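# Stow lit-lamp kits in drawers, return the signalled one

## Task

Several kits sit on the tray, and some or all of them have a lit lamp beside them, each lamp a distinct colour. Move every kit with a lit lamp into a drawer that started out empty, using a separate drawer for each kit, and close all drawers completely. Kits whose lamps are dark stay on the tray. After a short delay the signal tower glows in one of the lamp colours. Take the kit whose lamp showed that colour, and no other, out of its drawer and back onto the tray, then close all drawers completely once more. Nothing may count as done if it only stays in place because the robot holds it. At the end, release everything and move the arm away.

## Robot and tools

Robot: one arm with six revolute joints and a parallel gripper. Every joint list, in calls and in results, follows this order: waist, shoulder, elbow, forearm roll, wrist pitch, wrist roll. Joint angles in results are in radians and velocities in rad/s.

Scene frame: the origin lies on the table surface directly under the arm base. +z is up, and +y is to the left when looking along +x. The base itself may be slightly tilted. The state line reports end_effector_position (metres) and end_effector_quat_wxyz in this frame. That position is the point between the pads when closed, and it becomes less accurate at long reach. The fingers point along the gripper's +z and open along its y. Closed fingertips extend about 33 mm past that point, open ones about 9 mm. Closing pushes the fingertips roughly 24 mm further out, so keep clearance above surfaces.

One row, used by both execute_actions and move, is a single list of 9 numbers, each in [-1, 1]: six joint displacements in the order above, then gripper position, gripper force_limit, gripper speed. The joint numbers are scaled offsets, not angles: 1.0 stands for 1.983 rad on waist and shoulder, 2.38 rad on elbow, and 2.975 rad on forearm roll, wrist pitch and wrist roll. Gripper position: +1 fully open (140 mm), about -0.8 pads touching, -1 squeeze until blocked. force_limit: about 14 N at -1, 60 N at 0, 107 N at +1. speed: about 30 mm/s at -1, 140 at 0, 250 at +1.

execute_actions(actions): a list of actions run in sequence. Each action is a list of up to 15 rows; each row lasts one control step of 1/30 s, and if fewer than 15 rows are given the final row repeats to fill the action. Joint offsets in every row are measured from the angles at the start of that action, not from the preceding row. For the first action in a call, that start is the latest reported joint state. An empty list only returns the current state and images. Stated joint ranges (rad): waist ±3.491, shoulder ±3.140, elbow -1.187 to 4.328, forearm roll ±3.316, wrist pitch ±3.140, wrist roll ±3.927. An action asking for more than 0.010 rad beyond a range end is rejected; if the first action fails this or any action is malformed, the entire call does nothing. A joint pushed onto its real end stops there and the result may say "joint sent to its limit".

move(target, speed, blocking): target is one 9-number row; its joint offsets count from the Joint positions in the most recent result that listed them. All joints travel proportionally so they finish together, usually tracing a curved hand path, taking 0.5 to 10 s. speed (rad/s, 0.01 to 2, default 0.5) sets the peak rate of the joint with the largest travel. Gripper values apply right away. Moves ignore obstacles; this arm is stiff, so aiming even slightly past a firm contact can trigger a fault, and faster contact hits harder. The result adds a "move:" line: outcome (done, off_target, moving, held, fault), limits=held or limits=none, and the joint furthest from target. With blocking=false you get a result after 0.5 s while motion continues; use wait(0) to check, and until the move is reported ended, further execute_actions or move calls are refused unless you wait or stop.

wait(seconds): 0 to 10; the arm keeps its last command, and a running move carries on. stop(): brakes a running move; it needs some room, and the fingers keep moving. zoom_image(camera, region): camera is cam_head_left, cam_head_right or cam_wrist; region is [x0, y0, x1, y1] in image pixels from the top-left, at most 504 by 504. finished_scene(scene): give the current scene number; it ends the scene irreversibly and reports success.

Motion limits: each joint target is held within a lead of the measured angle (0.805 rad waist/shoulder, 0.966 elbow, 1.21 wrist joints), and targets that would shift the hand more than 70 mm are scaled back, so large motions may need several actions. "Joint targets" shows what the joints are currently driven toward. "joint command not followed" means the clearance check altered targets.

Gripping: close with position -1 and confirm object_status is 2 (0 moving, 1 blocked while opening, 2 blocked while closing, 3 at requested position or pads together). To squeeze harder while holding, raise force_limit and nudge position, e.g. -1 to -0.98. position_measured runs from 3 (open) to 230 (pads together), not linear.

Cameras: cam_head_left, cam_head_right and cam_wrist, each 504x504. Use them to read lamp colours, the signal tower and which drawers are empty.

Avoid: dropping kits, knocking anything off the table, slamming drawers, hard pushes. Torque on a joint at its load limit (152 N m for waist, shoulder, elbow; 38 N m for the wrist joints, held weight included) or 150 N of outside force causes a 10 s stop. Holding loads heats motors; MOTOR HOT warns before an over-temperature stop. Parts may be tugged briefly while held. Flange force reports the outside force on the gripper, including held weight, with some error.

Each tool is called as a command line: name --argument value for each argument, lists and objects as JSON in quotes; but a table of rows of numbers goes row by row, as --pt "numbers of a row", without its own name.

## Session

execute_actions --actions '[]'

Scene clock: 0.00 s.
end_effector_position=(+0.3271, +0.1973, +0.1359) position_measured=3 object_status=3 end_effector_quat_wxyz=(-0.002, +0.443, +0.896, -0.004)
Joint names: [waist, shoulder, elbow, forearm roll, wrist pitch, wrist roll]
Joint positions: [ 1.082  0.19  -0.737  0.264 -0.74   2.579]
Joint velocities: [-0.     0.001  0.     0.    -0.     0.   ]
Flange force (N, the push that the arm receives, along the gripper's own x y z axes): no reading
Joint targets: [1.082 0.190 -0.737 0.264 -0.740 2.579]
camera_calibration (this result's frames):
cam_wrist: T_world_to_cam=[[0.904745, 0.425953, -0.000302513, -0.381697], [0.389249, -0.826496, 0.406682, -0.00138711], [0.172977, -0.368062, -0.91357, 0.327435], [0, 0, 0, 1]] pos_world=[0.289239, 0.281954, 0.299583]

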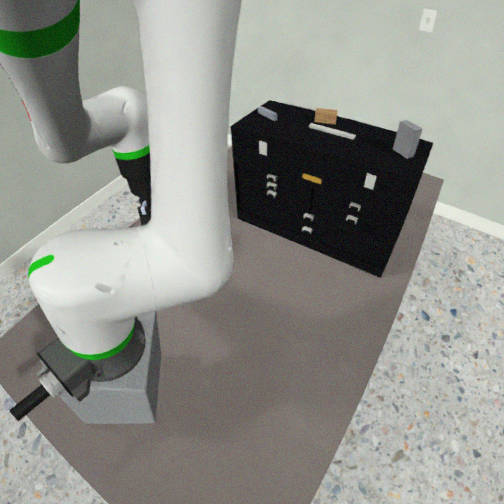

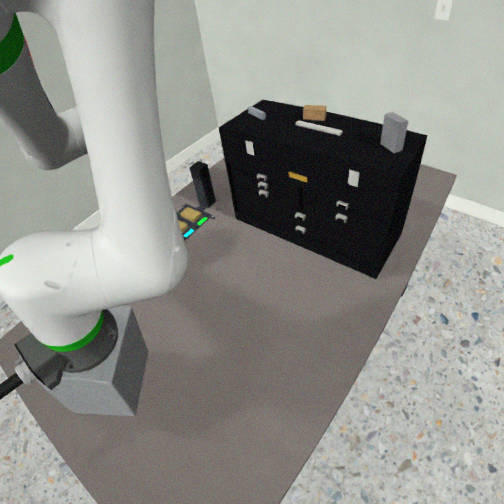

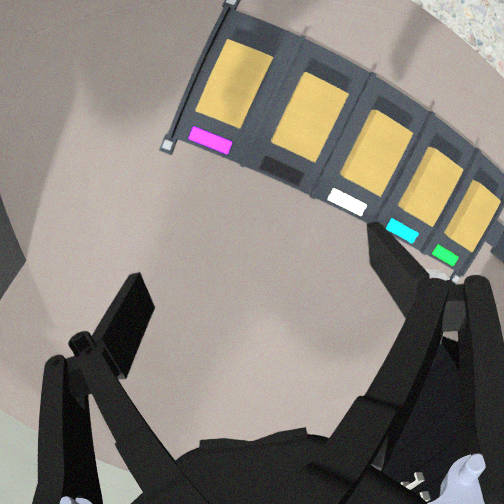

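move --target '[0,-0.197,0.062,-0.038,-0.087,0,-0.1,0,0]' --speed 0.6

move --target '[-0.934,0,0,0,0,-0.286,-0.1,0,0]' --speed 1.0

move --target '[0,0.266,-0.2113,-0.130,0.839,0,-0.1,0,0]' --speed 1.2

Scene clock: 6.63 s.
end_effector_position=(+0.3650, +0.2231, +0.3192) position_measured=141 object_status=3 end_effector_quat_wxyz=(-0.022, +0.508, +0.852, +0.128)
Joint names: [waist, shoulder, elbow, forearm roll, wrist pitch, wrist roll]
Joint positions: [ 1.082 -0.201 -0.59   0.151 -0.999  2.579]
Joint velocities: [-0.001 -0.001  0.001  0.    -0.    -0.002]
Flange force (N, the push that the arm receives, along the gripper's own x y z axes): [4.3 -7.8 1.1]
Joint targets: [1.082 -0.201 -0.590 0.151 -0.999 2.579]
move: done; limits=none; farthest joint: the waist, 0.000 radians from its target (0.000 radians at the start)
camera_calibration (this result's frames):
cam_wrist: T_world_to_cam=[[0.951757, 0.25871, 0.165011, -0.459477], [0.223798, -0.953145, 0.203543, 0.0841408], [0.209938, -0.156794, -0.96506, 0.453563], [0, 0, 0, 1]] pos_world=[0.32326, 0.270186, 0.496409]

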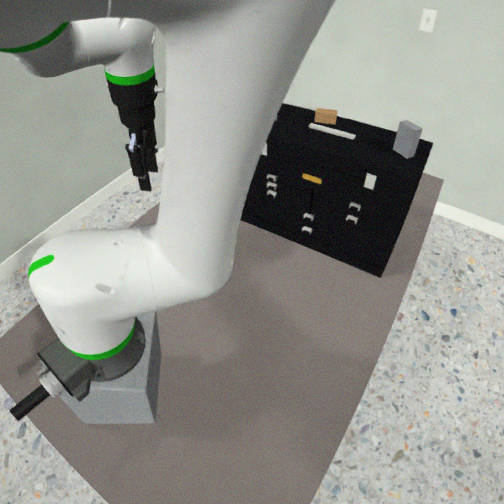

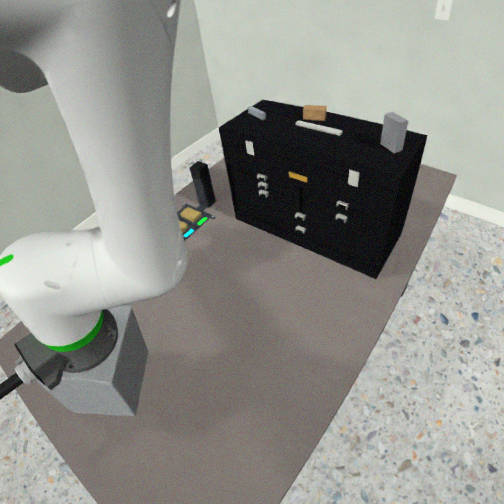

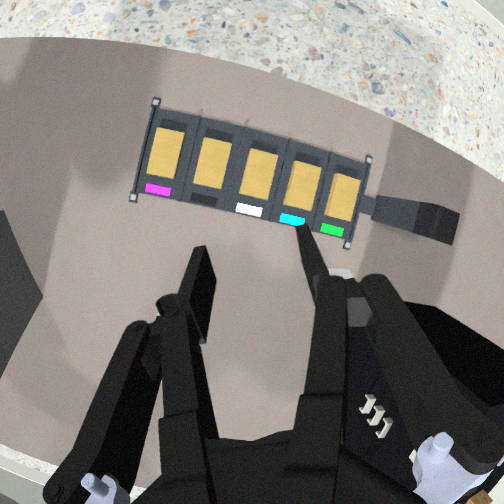

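Scene clock: 9.20 s.
end_effector_position=(+0.1359, -0.4149, +0.2456) position_measured=141 object_status=3 end_effector_quat_wxyz=(+0.046, +0.953, -0.297, -0.031)
Joint names: [waist, shoulder, elbow, forearm roll, wrist pitch, wrist roll]
Joint positions: [-0.77  -0.201 -0.59   0.151 -0.999  1.729]
Joint velocities: [-0.002  0.    -0.    -0.     0.     0.001]
Flange force (N, the push that the arm receives, along the gripper's own x y z axes): [-4.3 -7.6 2.1]
Joint targets: [-0.770 -0.201 -0.590 0.151 -0.999 1.729]
move: done; limits=none; farthest joint: the waist, 0.000 radians from its target (1.852 radians at the start)
camera_calibration (this result's frames):
cam_wrist: T_world_to_cam=[[-0.723196, -0.680449, 0.118225, -0.214728], [-0.588497, 0.696732, 0.410165, 0.286488], [-0.361468, 0.227054, -0.904316, 0.552628], [0, 0, 0, 1]] pos_world=[0.213064, -0.471194, 0.407629]

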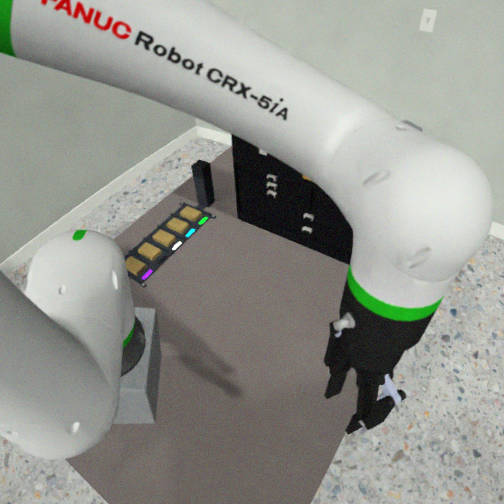

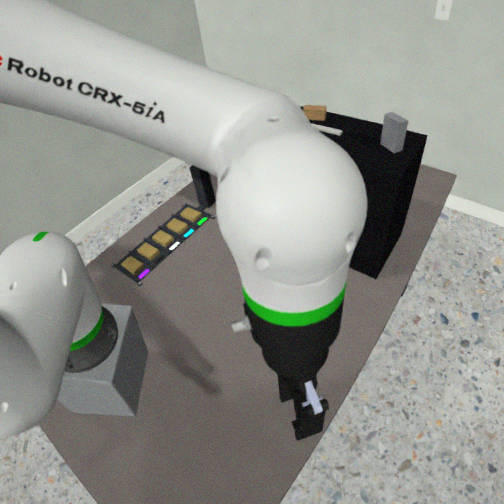

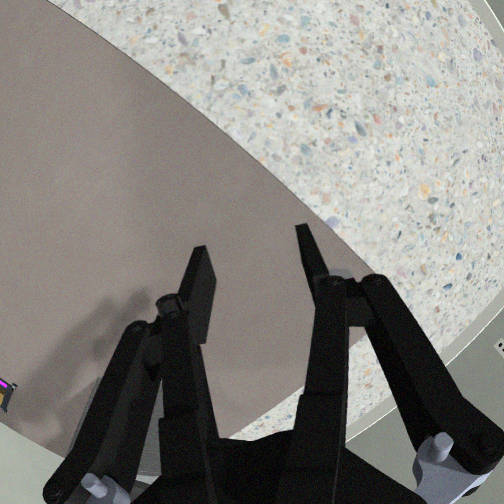

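Scene clock: 11.90 s.
end_effector_position=(+0.1981, -0.5400, +0.2953) position_measured=141 object_status=3 end_effector_quat_wxyz=(+0.383, +0.669, -0.335, +0.542)
Joint names: [waist, shoulder, elbow, forearm roll, wrist pitch, wrist roll]
Joint positions: [-0.77   0.327 -1.093 -0.236  1.497  1.729]
Joint velocities: [-0. -0. -0. -0.  0. -0.]
Flange force (N, the push that the arm receives, along the gripper's own x y z axes): [3.0 -3.9 -2.6]
Joint targets: [-0.770 0.327 -1.093 -0.236 1.497 1.729]
move: done; limits=none; farthest joint: the waist, 0.000 radians from its target (0.000 radians at the start)
camera_calibration (this result's frames):
cam_wrist: T_world_to_cam=[[-0.887317, -0.457278, -0.0597053, -0.0552111], [-0.188616, 0.478005, -0.857867, 0.567005], [0.420823, -0.749939, -0.510392, -0.150411], [0, 0, 0, 1]] pos_world=[0.121253, -0.409077, 0.40635]

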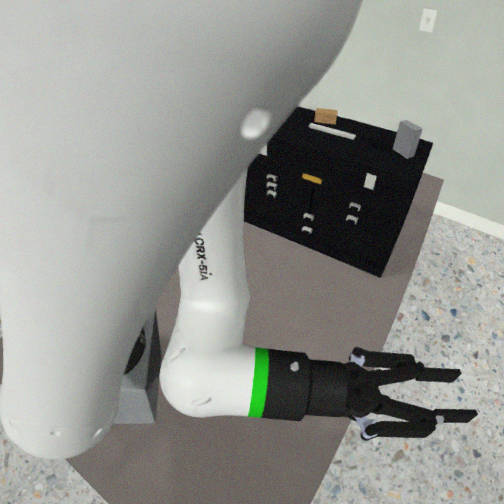

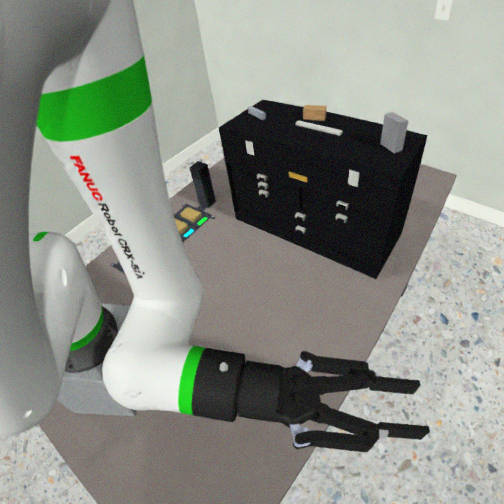

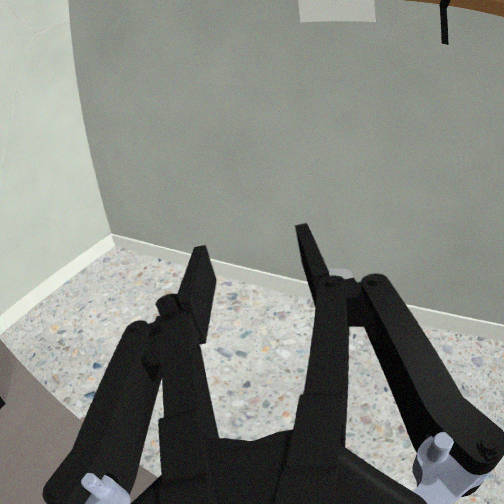

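move --target '[0.5033,0.1634,0.0277,0.0087,-0.046,0,-0.1,0,0]' --speed 0.6

move --target '[-0.0182,-0.0282,0.0584,0.0081,-0.0642,0.0134,-0.1,0,0]' --speed 0.12

Scene clock: 16.90 s.
end_effector_position=(+0.5242, -0.1091, +0.1275) position_measured=141 object_status=3 end_effector_quat_wxyz=(+0.005, +0.843, +0.007, +0.537)
Joint names: [waist, shoulder, elbow, forearm roll, wrist pitch, wrist roll]
Joint positions: [ 0.228  0.651 -1.027 -0.21   1.36   1.729]
Joint velocities: [ 0.003  0.001  0.     0.    -0.    -0.   ]
Flange force (N, the push that the arm receives, along the gripper's own x y z axes): [3.3 -2.8 -2.9]
Joint targets: [0.228 0.651 -1.027 -0.210 1.360 1.729]
move: done; limits=none; farthest joint: the waist, 0.000 radians from its target (0.998 radians at the start)
camera_calibration (this result's frames):
cam_wrist: T_world_to_cam=[[-0.0898873, -0.981084, -0.171446, -0.0397009], [-0.745868, 0.180388, -0.641203, 0.510567], [0.660001, 0.0702397, -0.747974, -0.0557435], [0, 0, 0, 1]] pos_world=[0.414037, -0.127135, 0.278876]

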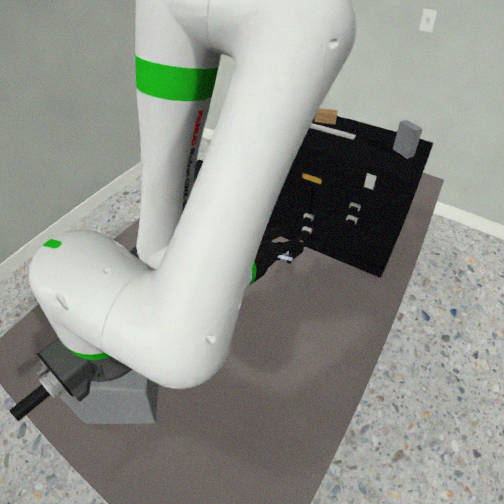

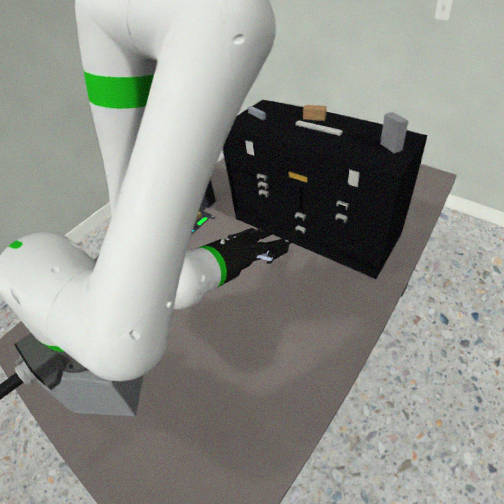

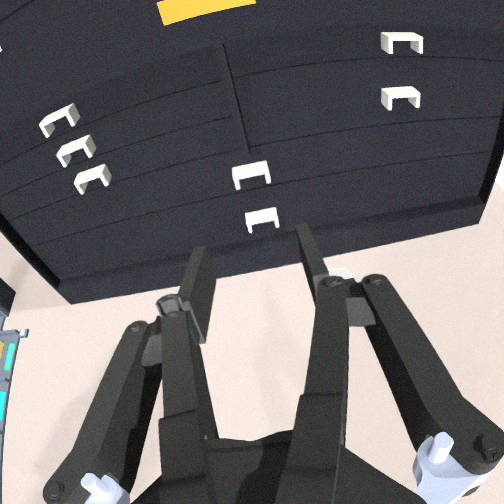

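Scene clock: 18.83 s.
end_effector_position=(+0.5886, -0.1091, +0.1277) position_measured=141 object_status=3 end_effector_quat_wxyz=(+0.005, +0.843, +0.007, +0.537)
Joint names: [waist, shoulder, elbow, forearm roll, wrist pitch, wrist roll]
Joint positions: [ 0.192  0.595 -0.888 -0.186  1.169  1.768]
Joint velocities: [-0.001  0.     0.     0.001 -0.     0.001]
Flange force (N, the push that the arm receives, along the gripper's own x y z axes): [-0.4 -2.2 -2.5]
Joint targets: [0.192 0.595 -0.888 -0.186 1.169 1.768]
move: done; limits=none; farthest joint: the waist, 0.000 radians from its target (0.036 radians at the start)
camera_calibration (this result's frames):
cam_wrist: T_world_to_cam=[[-0.0900387, -0.980979, -0.171967, -0.0337166], [-0.745805, 0.180847, -0.641147, 0.558761], [0.660052, 0.0705259, -0.747902, -0.0981172], [0, 0, 0, 1]] pos_world=[0.478453, -0.127206, 0.279068]

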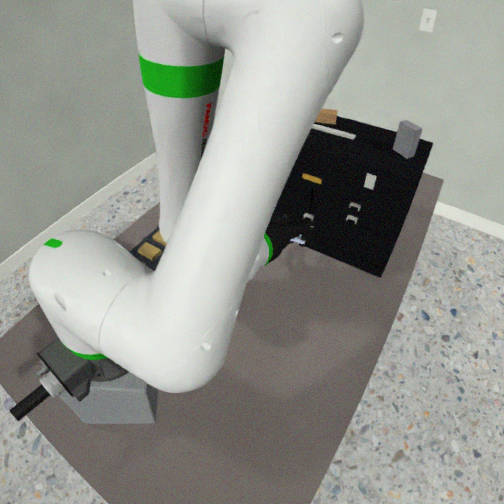

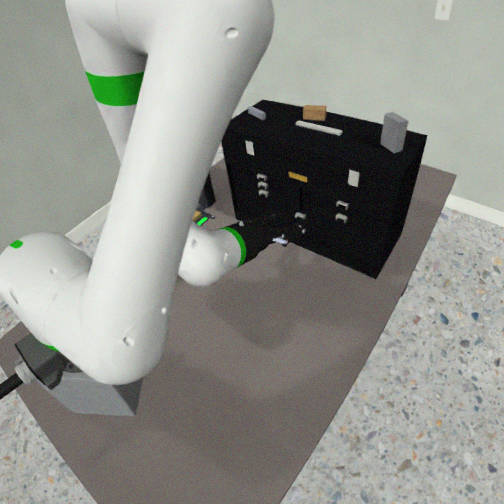

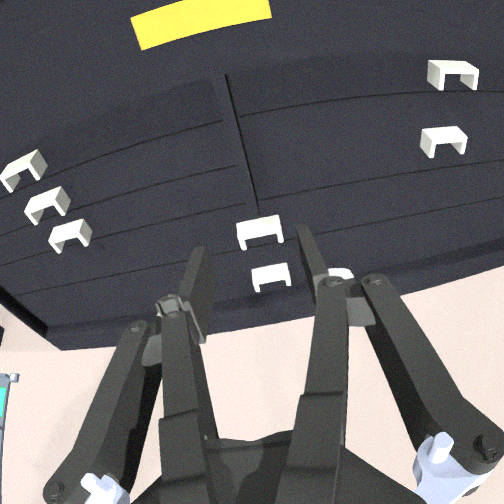

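move --target '[-0.0076,-0.002,0.0076,0.001,-0.0072,0.0013,-0.1,0,0]' --speed 0.05

execute_actions --actions '[[[0,0,0,0,0,0,-1,-0.3,-0.5]],[[0,0,0,0,0,0,-1,-0.3,-0.5]]]'

Scene clock: 24.00 s.
end_effector_position=(+0.5955, -0.1157, +0.1274) position_measured=141 object_status=3 end_effector_quat_wxyz=(+0.008, +0.844, +0.003, +0.537)
Joint names: [waist, shoulder, elbow, forearm roll, wrist pitch, wrist roll]
Joint positions: [ 0.177  0.591 -0.87  -0.183  1.147  1.772]
Joint velocities: [ 0.001  0.001  0.001 -0.    -0.001  0.001]
Flange force (N, the push that the arm receives, along the gripper's own x y z axes): [2.0 -4.3 -4.1]
Joint targets: [0.177 0.591 -0.870 -0.183 1.147 1.772]
move: done; limits=none; farthest joint: the waist, 0.000 radians from its target (0.015 radians at the start)
camera_calibration (this result's frames):
cam_wrist: T_world_to_cam=[[-0.100426, -0.980195, -0.170681, -0.0336078], [-0.744722, 0.187814, -0.640403, 0.564905], [0.659776, 0.0627972, -0.748834, -0.103029], [0, 0, 0, 1]] pos_world=[0.485298, -0.132569, 0.278879]

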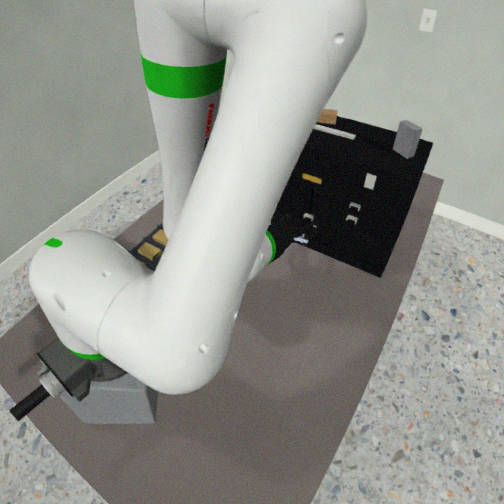

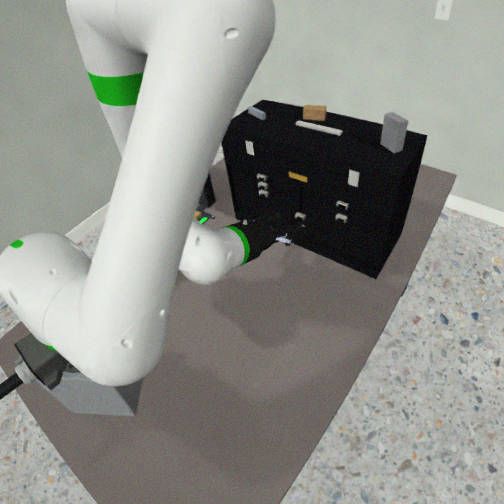

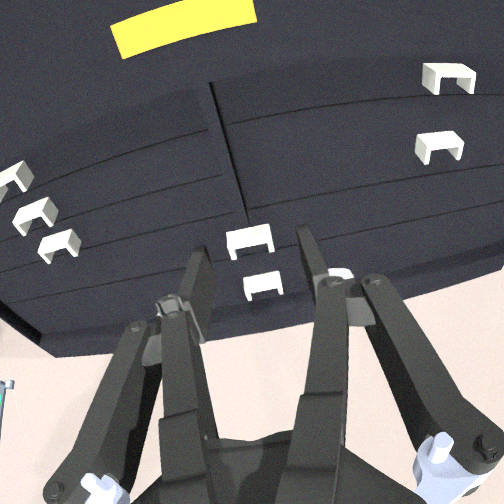

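Scene clock: 25.00 s.
end_effector_position=(+0.5955, -0.1156, +0.1274) position_measured=192 object_status=2 end_effector_quat_wxyz=(+0.008, +0.844, +0.003, +0.537)
Joint names: [waist, shoulder, elbow, forearm roll, wrist pitch, wrist roll]
Joint positions: [ 0.177  0.591 -0.87  -0.182  1.147  1.772]
Joint velocities: [-0.     0.001  0.     0.     0.    -0.   ]
Flange force (N, the push that the arm receives, along the gripper's own x y z axes): [3.4 -20.7 -10.6]
Flange force at the end of the 1st action (N, along the gripper's axes at the end of the call): [2.6 -18.9 -11.2]
Joint targets: [0.177 0.591 -0.870 -0.182 1.147 1.772]
camera_calibration (this result's frames):
cam_wrist: T_world_to_cam=[[-0.0999982, -0.980237, -0.17069, -0.0337274], [-0.744795, 0.187495, -0.640411, 0.564938], [0.659759, 0.0630892, -0.748825, -0.103033], [0, 0, 0, 1]] pos_world=[0.485367, -0.132484, 0.278881]

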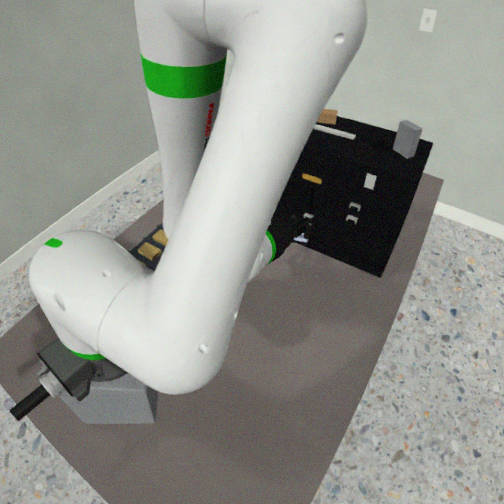

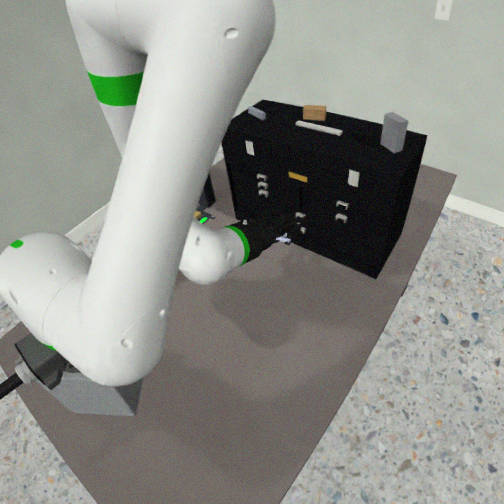

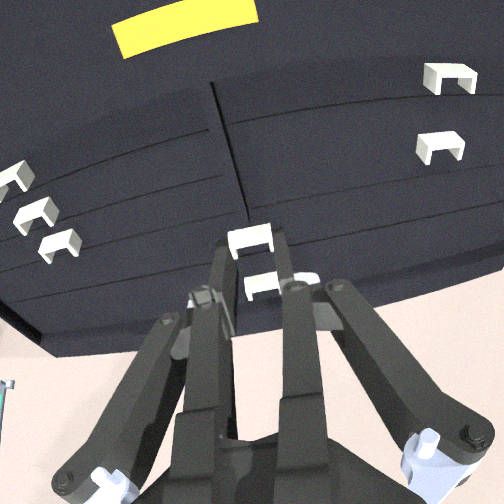

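move --target '[0.0207,0.0303,-0.066,-0.0091,0.0716,-0.0148,-1,-0.3,-0.5]' --speed 0.1

move --target '[0.0166,0.0373,-0.0277,-0.0094,0.0457,-0.0124,-1,-0.3,-0.5]' --speed 0.1

Scene clock: 30.73 s.
end_effector_position=(+0.5230, -0.1142, +0.1268) position_measured=192 object_status=2 end_effector_quat_wxyz=(+0.008, +0.844, +0.003, +0.537)
Joint names: [waist, shoulder, elbow, forearm roll, wrist pitch, wrist roll]
Joint positions: [ 0.218  0.651 -1.027 -0.209  1.36   1.728]
Joint velocities: [ 0.001 -0.001 -0.     0.     0.001  0.001]
Flange force (N, the push that the arm receives, along the gripper's own x y z axes): [0.7 22.1 1.9]
Joint targets: [0.218 0.651 -1.027 -0.209 1.360 1.728]
move: done; limits=none; farthest joint: the waist, 0.000 radians from its target (0.041 radians at the start)
camera_calibration (this result's frames):
cam_wrist: T_world_to_cam=[[-0.0995612, -0.980322, -0.170461, -0.0399873], [-0.744957, 0.187006, -0.640365, 0.510324], [0.659641, 0.0632303, -0.748916, -0.0555524], [0, 0, 0, 1]] pos_world=[0.412833, -0.131121, 0.278374]

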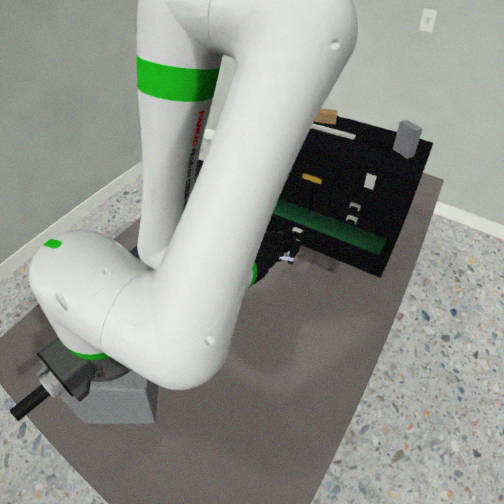

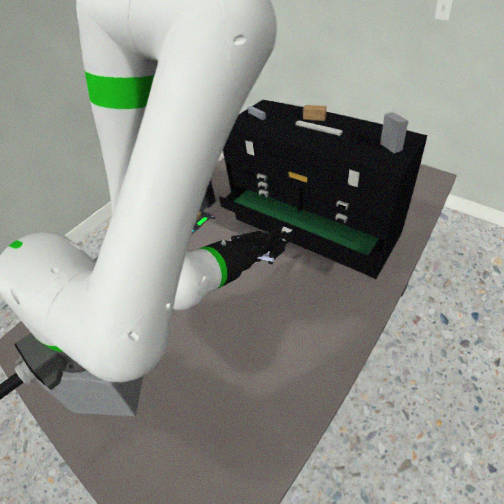

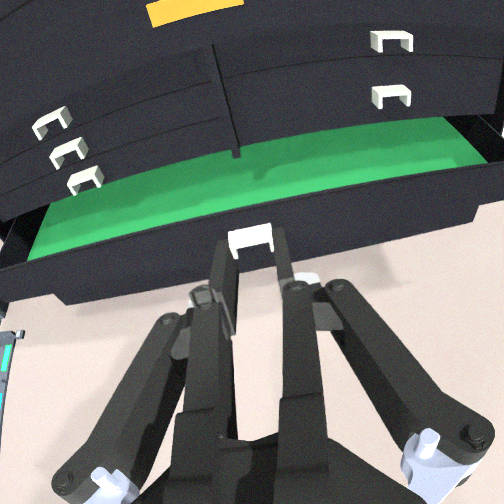

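Scene clock: 32.43 s.
end_effector_position=(+0.4880, -0.1139, +0.1271) position_measured=192 object_status=2 end_effector_quat_wxyz=(+0.008, +0.843, +0.003, +0.537)
Joint names: [waist, shoulder, elbow, forearm roll, wrist pitch, wrist roll]
Joint positions: [ 0.251  0.725 -1.093 -0.237  1.496  1.691]
Joint velocities: [-0.001 -0.    -0.     0.001  0.001  0.001]
Flange force (N, the push that the arm receives, along the gripper's own x y z axes): no reading
Joint targets: [0.251 0.725 -1.093 -0.237 1.496 1.691]
move: done; limits=none; farthest joint: the waist, 0.000 radians from its target (0.033 radians at the start)
camera_calibration (this result's frames):
cam_wrist: T_world_to_cam=[[-0.100182, -0.980307, -0.17018, -0.042795], [-0.744407, 0.187335, -0.640909, 0.484186], [0.660169, 0.0624759, -0.748515, -0.0326944], [0, 0, 0, 1]] pos_world=[0.377728, -0.130615, 0.278564]

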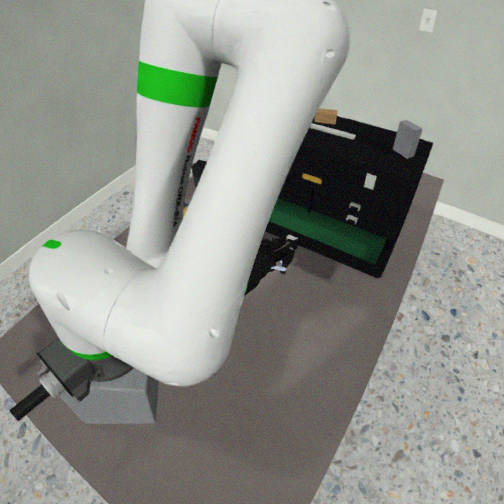

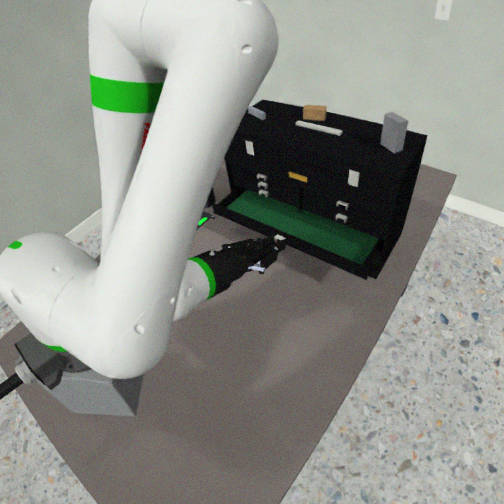

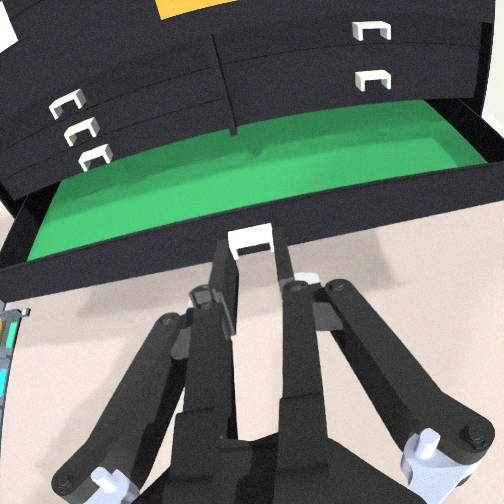

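execute_actions --actions '[[[0,0,0,0,0,0,0.6,0,0]],[[0,0,0,0,0,0,0.6,0,0]]]'

move --target '[0,-0.07,0,0,0,0,0.6,0,0]' --speed 0.15

move --target '[0.1437,-0.0983,0.0315,-0.1237,-0.1082,0.0797,-0.1,0,0]' --speed 0.3

move --target '[0.0837,-0.1079,0.0437,-0.0945,-0.0874,0.0703,-0.1,0,0]' --speed 0.25

Scene clock: 40.57 s.
end_effector_position=(+0.4880, -0.1138, +0.1271) position_measured=53 object_status=3 end_effector_quat_wxyz=(+0.008, +0.843, +0.003, +0.537)
Joint names: [waist, shoulder, elbow, forearm roll, wrist pitch, wrist roll]
Joint positions: [ 0.251  0.725 -1.093 -0.237  1.496  1.691]
Joint velocities: [-0.001  0.001  0.    -0.     0.    -0.   ]
Flange force (N, the push that the arm receives, along the gripper's own x y z axes): no reading
Flange force at the end of the 1st action (N, along the gripper's axes at the end of the call): no reading
Joint targets: [0.251 0.725 -1.093 -0.237 1.496 1.691]
camera_calibration (this result's frames):
cam_wrist: T_world_to_cam=[[-0.100099, -0.980313, -0.170196, -0.0427905], [-0.744416, 0.187283, -0.640913, 0.484187], [0.66017, 0.0625419, -0.748508, -0.032694], [0, 0, 0, 1]] pos_world=[0.377737, -0.130584, 0.278567]

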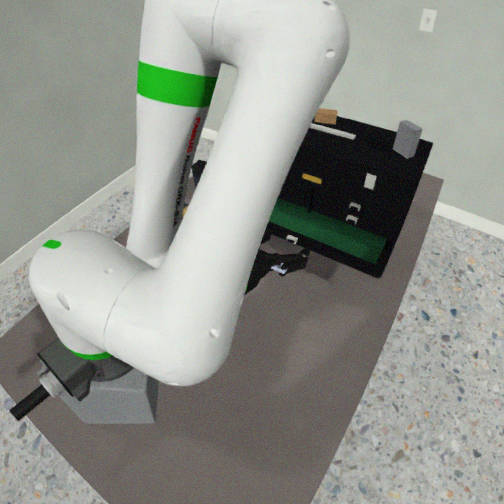

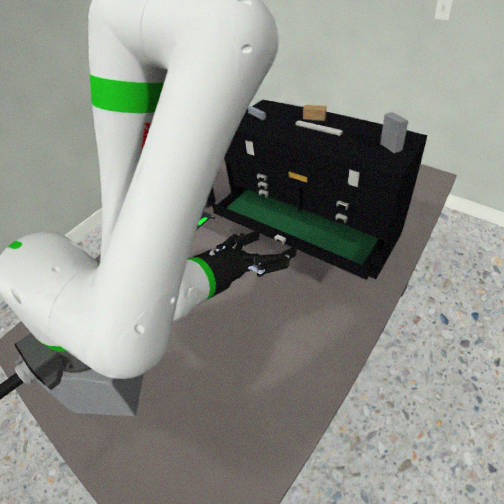

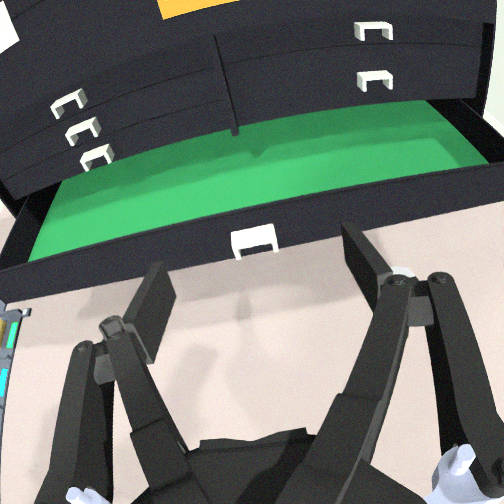

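Scene clock: 41.83 s.
end_effector_position=(+0.5201, -0.1195, +0.1902) position_measured=53 object_status=3 end_effector_quat_wxyz=(+0.005, +0.805, -0.014, +0.592)
Joint names: [waist, shoulder, elbow, forearm roll, wrist pitch, wrist roll]
Joint positions: [ 0.251  0.586 -1.093 -0.237  1.496  1.691]
Joint velocities: [-0.001 -0.001 -0.    -0.    -0.    -0.   ]
Flange force (N, the push that the arm receives, along the gripper's own x y z axes): [5.1 -3.7 -2.2]
Joint targets: [0.251 0.586 -1.093 -0.237 1.496 1.691]
move: done; limits=none; farthest joint: the waist, 0.000 radians from its target (0.000 radians at the start)
camera_calibration (this result's frames):
cam_wrist: T_world_to_cam=[[-0.0981262, -0.973561, -0.206279, -0.0277665], [-0.647045, 0.219901, -0.730052, 0.519789], [0.756111, 0.0618347, -0.651516, -0.0747363], [0, 0, 0, 1]] pos_world=[0.390111, -0.136713, 0.325054]

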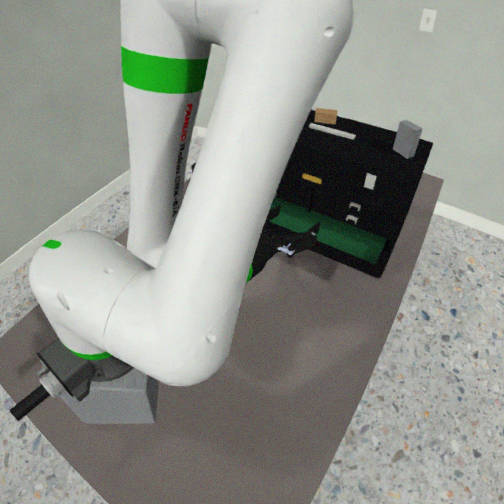

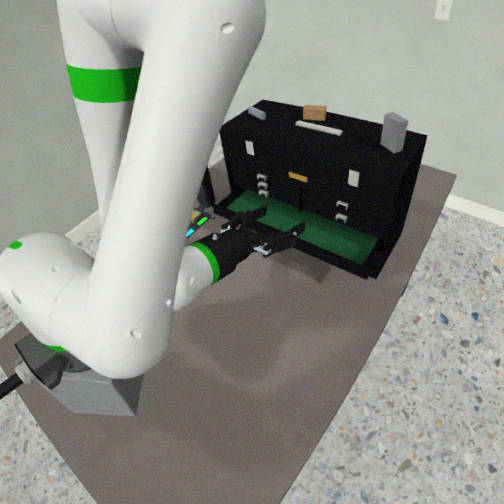

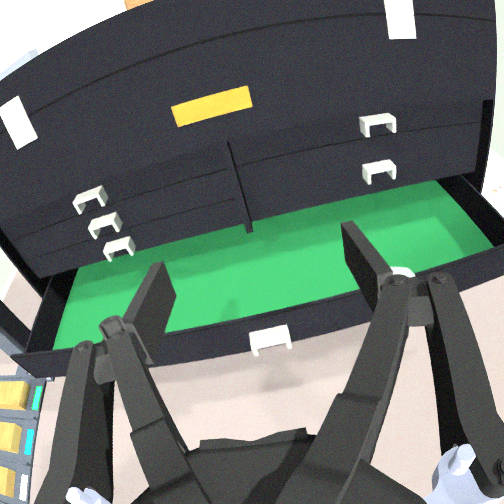

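Scene clock: 43.47 s.
end_effector_position=(+0.5265, -0.0656, +0.1946) position_measured=141 object_status=3 end_effector_quat_wxyz=(+0.048, +0.831, +0.020, +0.554)
Joint names: [waist, shoulder, elbow, forearm roll, wrist pitch, wrist roll]
Joint positions: [ 0.536  0.391 -1.018 -0.605  1.174  1.928]
Joint velocities: [ 0.     0.001  0.    -0.    -0.     0.001]
Flange force (N, the push that the arm receives, along the gripper's own x y z axes): no reading
Joint targets: [0.536 0.391 -1.018 -0.605 1.174 1.928]
move: done; limits=none; farthest joint: the waist, 0.000 radians from its target (0.285 radians at the start)
camera_calibration (this result's frames):
cam_wrist: T_world_to_cam=[[-0.108653, -0.989874, -0.0913506, 0.00830972], [-0.713823, 0.141646, -0.685852, 0.536754], [0.691846, -0.0093117, -0.721985, -0.0371852], [0, 0, 0, 1]] pos_world=[0.409776, -0.0681499, 0.342046]

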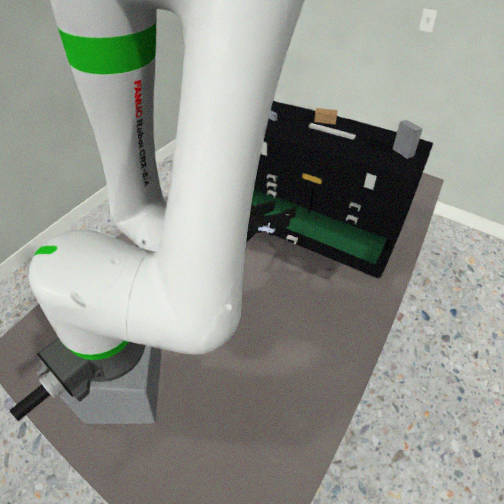

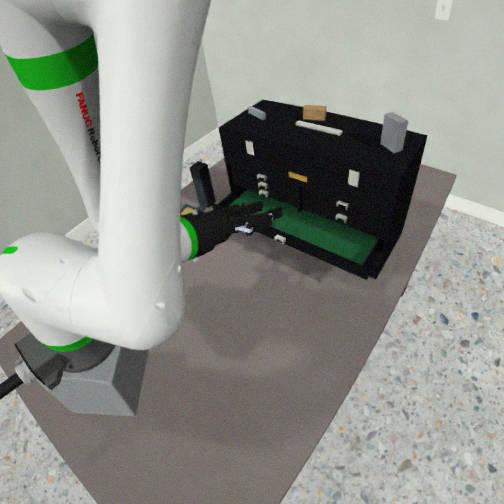

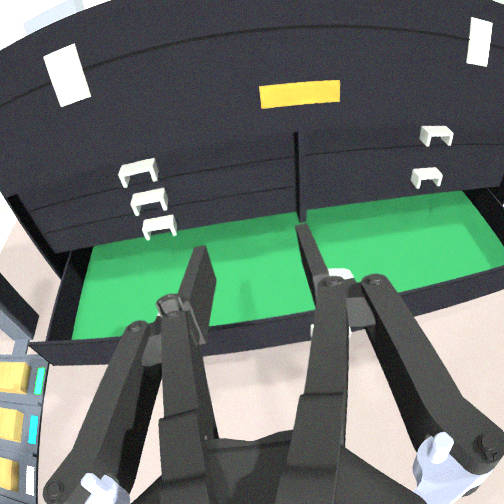

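Scene clock: 44.97 s.
end_effector_position=(+0.5354, +0.0126, +0.2208) position_measured=141 object_status=3 end_effector_quat_wxyz=(+0.009, +0.844, +0.003, +0.536)
Joint names: [waist, shoulder, elbow, forearm roll, wrist pitch, wrist roll]
Joint positions: [ 0.702  0.177 -0.914 -0.886  0.914  2.138]
Joint velocities: [ 0.    -0.002  0.    -0.    -0.001  0.002]
Flange force (N, the push that the arm receives, along the gripper's own x y z axes): no reading
Joint targets: [0.702 0.177 -0.914 -0.886 0.914 2.138]
move: done; limits=none; farthest joint: the waist, 0.000 radians from its target (0.166 radians at the start)
camera_calibration (this result's frames):
cam_wrist: T_world_to_cam=[[-0.101881, -0.980183, -0.169887, 0.102686], [-0.745076, 0.188341, -0.639835, 0.555964], [0.659153, 0.0613922, -0.749499, -0.0010472], [0, 0, 0, 1]] pos_world=[0.425387, -0.00399533, 0.372386]

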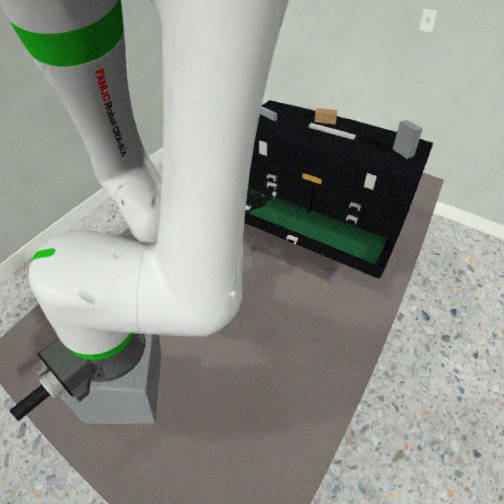

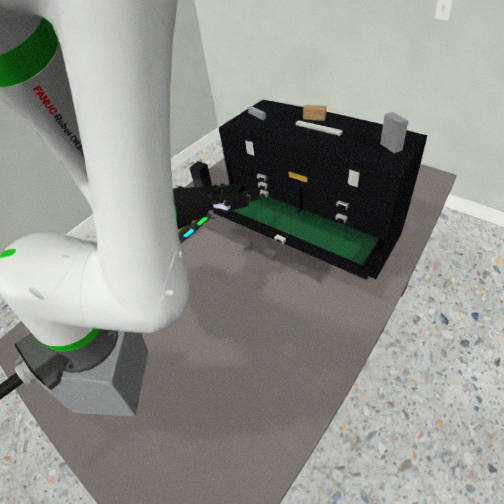

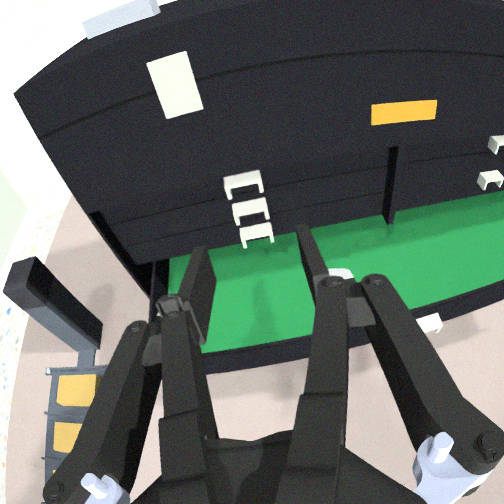

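move --target '[-0.0555,0.0298,0.0525,0.0286,-0.0279,0.0054,-0.1,0,0]' --speed 0.1

execute_actions --actions '[[[0,0,0,0,0,0,-1,-0.3,-0.5]],[[0,0,0,0,0,0,-1,-0.3,-0.5]]]'

move --target '[0.0555,-0.0298,-0.0525,-0.0286,0.0279,-0.0054,-1,-0.3,-0.5]' --speed 0.08

Scene clock: 50.57 s.
end_effector_position=(+0.5936, +0.0118, +0.2212) position_measured=141 object_status=3 end_effector_quat_wxyz=(+0.009, +0.844, +0.002, +0.537)
Joint names: [waist, shoulder, elbow, forearm roll, wrist pitch, wrist roll]
Joint positions: [ 0.592  0.236 -0.789 -0.801  0.831  2.154]
Joint velocities: [-0.001  0.001  0.001  0.001 -0.     0.001]
Flange force (N, the push that the arm receives, along the gripper's own x y z axes): [-0.9 -1.0 -3.5]
Joint targets: [0.592 0.236 -0.789 -0.801 0.831 2.154]
move: done; limits=none; farthest joint: the waist, 0.000 radians from its target (0.110 radians at the start)
camera_calibration (this result's frames):
cam_wrist: T_world_to_cam=[[-0.102528, -0.979961, -0.170773, 0.108467], [-0.744301, 0.189472, -0.640403, 0.599408], [0.659927, 0.0614477, -0.748813, -0.0396005], [0, 0, 0, 1]] pos_world=[0.483394, -0.00484387, 0.372733]

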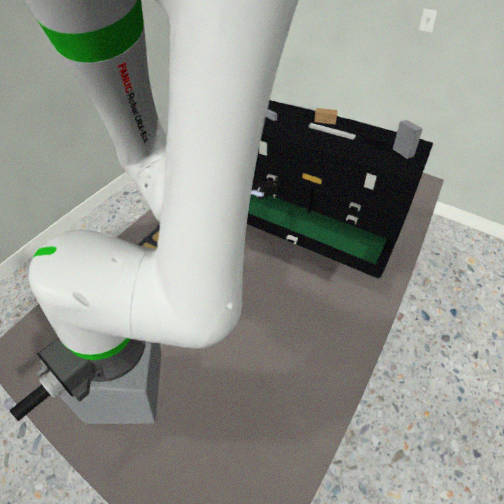

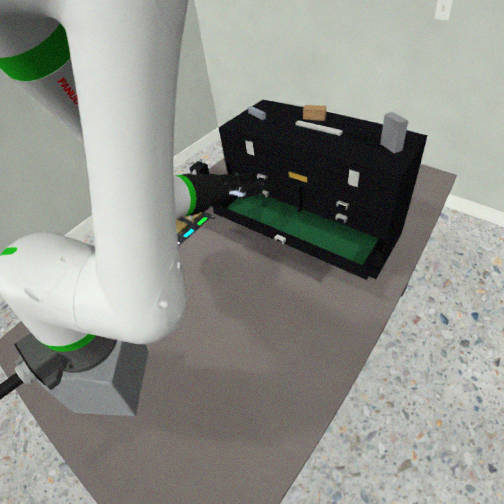

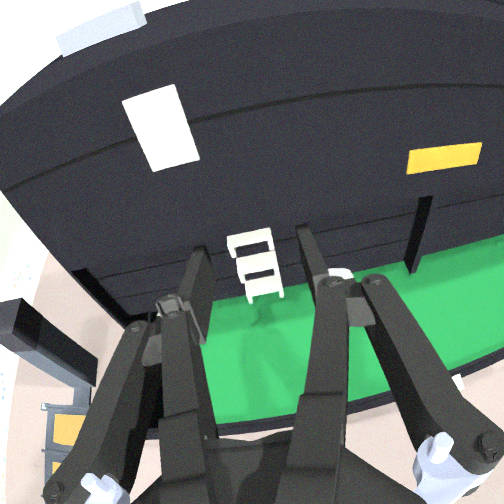

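Scene clock: 51.57 s.
end_effector_position=(+0.5937, +0.0118, +0.2212) position_measured=192 object_status=2 end_effector_quat_wxyz=(+0.008, +0.844, +0.002, +0.537)
Joint names: [waist, shoulder, elbow, forearm roll, wrist pitch, wrist roll]
Joint positions: [ 0.592  0.236 -0.789 -0.801  0.831  2.154]
Joint velocities: [-0. -0. -0. -0. -0.  0.]
Flange force (N, the push that the arm receives, along the gripper's own x y z axes): [-1.3 -11.4 -9.3]
Flange force at the end of the 1st action (N, along the gripper's axes at the end of the call): [-0.7 -11.5 -9.4]
Joint targets: [0.592 0.236 -0.789 -0.801 0.831 2.154]
camera_calibration (this result's frames):
cam_wrist: T_world_to_cam=[[-0.102235, -0.979996, -0.170748, 0.10838], [-0.744396, 0.189229, -0.640365, 0.599467], [0.659866, 0.0616371, -0.748851, -0.0395957], [0, 0, 0, 1]] pos_world=[0.483449, -0.00478437, 0.372732]

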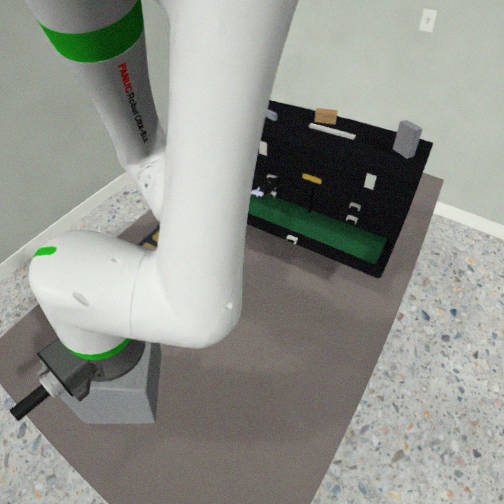

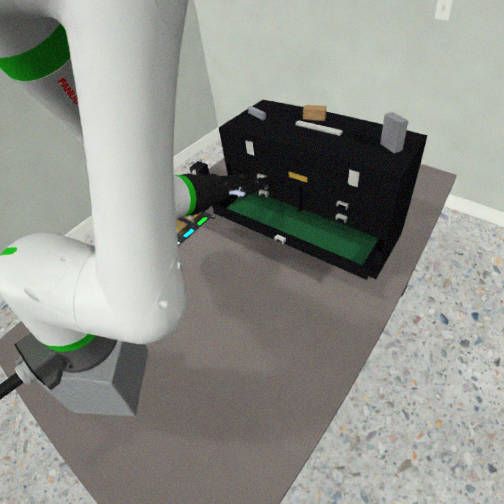

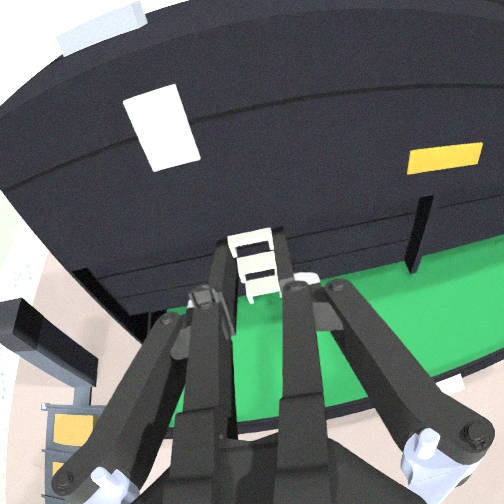

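Scene clock: 53.43 s.
end_effector_position=(+0.5355, +0.0127, +0.2208) position_measured=192 object_status=2 end_effector_quat_wxyz=(+0.009, +0.844, +0.003, +0.536)
Joint names: [waist, shoulder, elbow, forearm roll, wrist pitch, wrist roll]
Joint positions: [ 0.702  0.177 -0.914 -0.886  0.914  2.138]
Joint velocities: [-0.    -0.001 -0.001 -0.002  0.     0.   ]
Flange force (N, the push that the arm receives, along the gripper's own x y z axes): no reading
Joint targets: [0.702 0.177 -0.914 -0.886 0.914 2.138]
move: done; limits=none; farthest joint: the waist, 0.000 radians from its target (0.110 radians at the start)
camera_calibration (this result's frames):
cam_wrist: T_world_to_cam=[[-0.101492, -0.980221, -0.169898, 0.102625], [-0.745179, 0.18805, -0.639802, 0.556027], [0.659097, 0.0616698, -0.749526, -0.00105933], [0, 0, 0, 1]] pos_world=[0.425453, -0.00389981, 0.372389]

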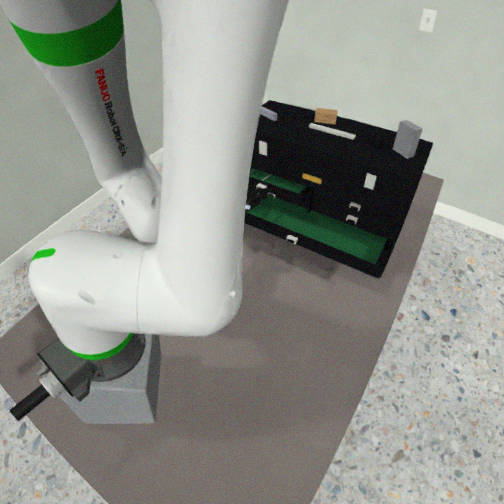

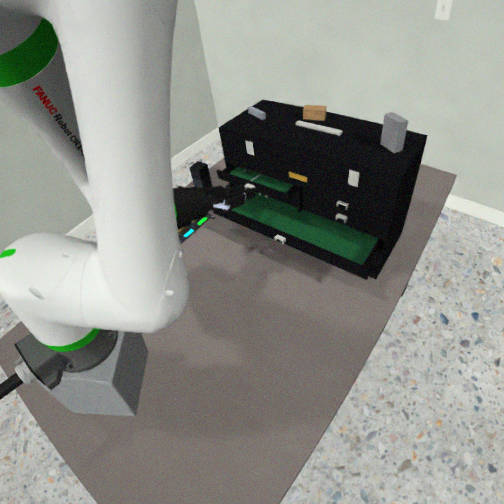

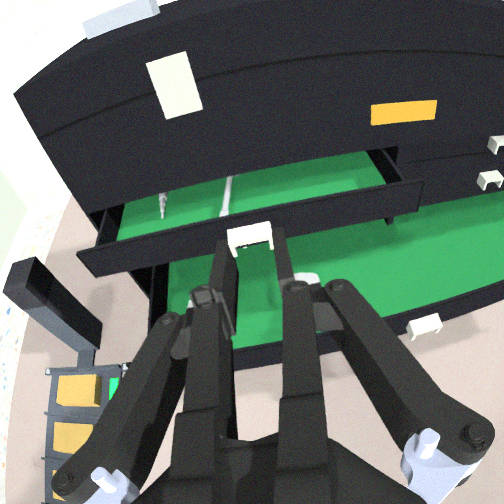

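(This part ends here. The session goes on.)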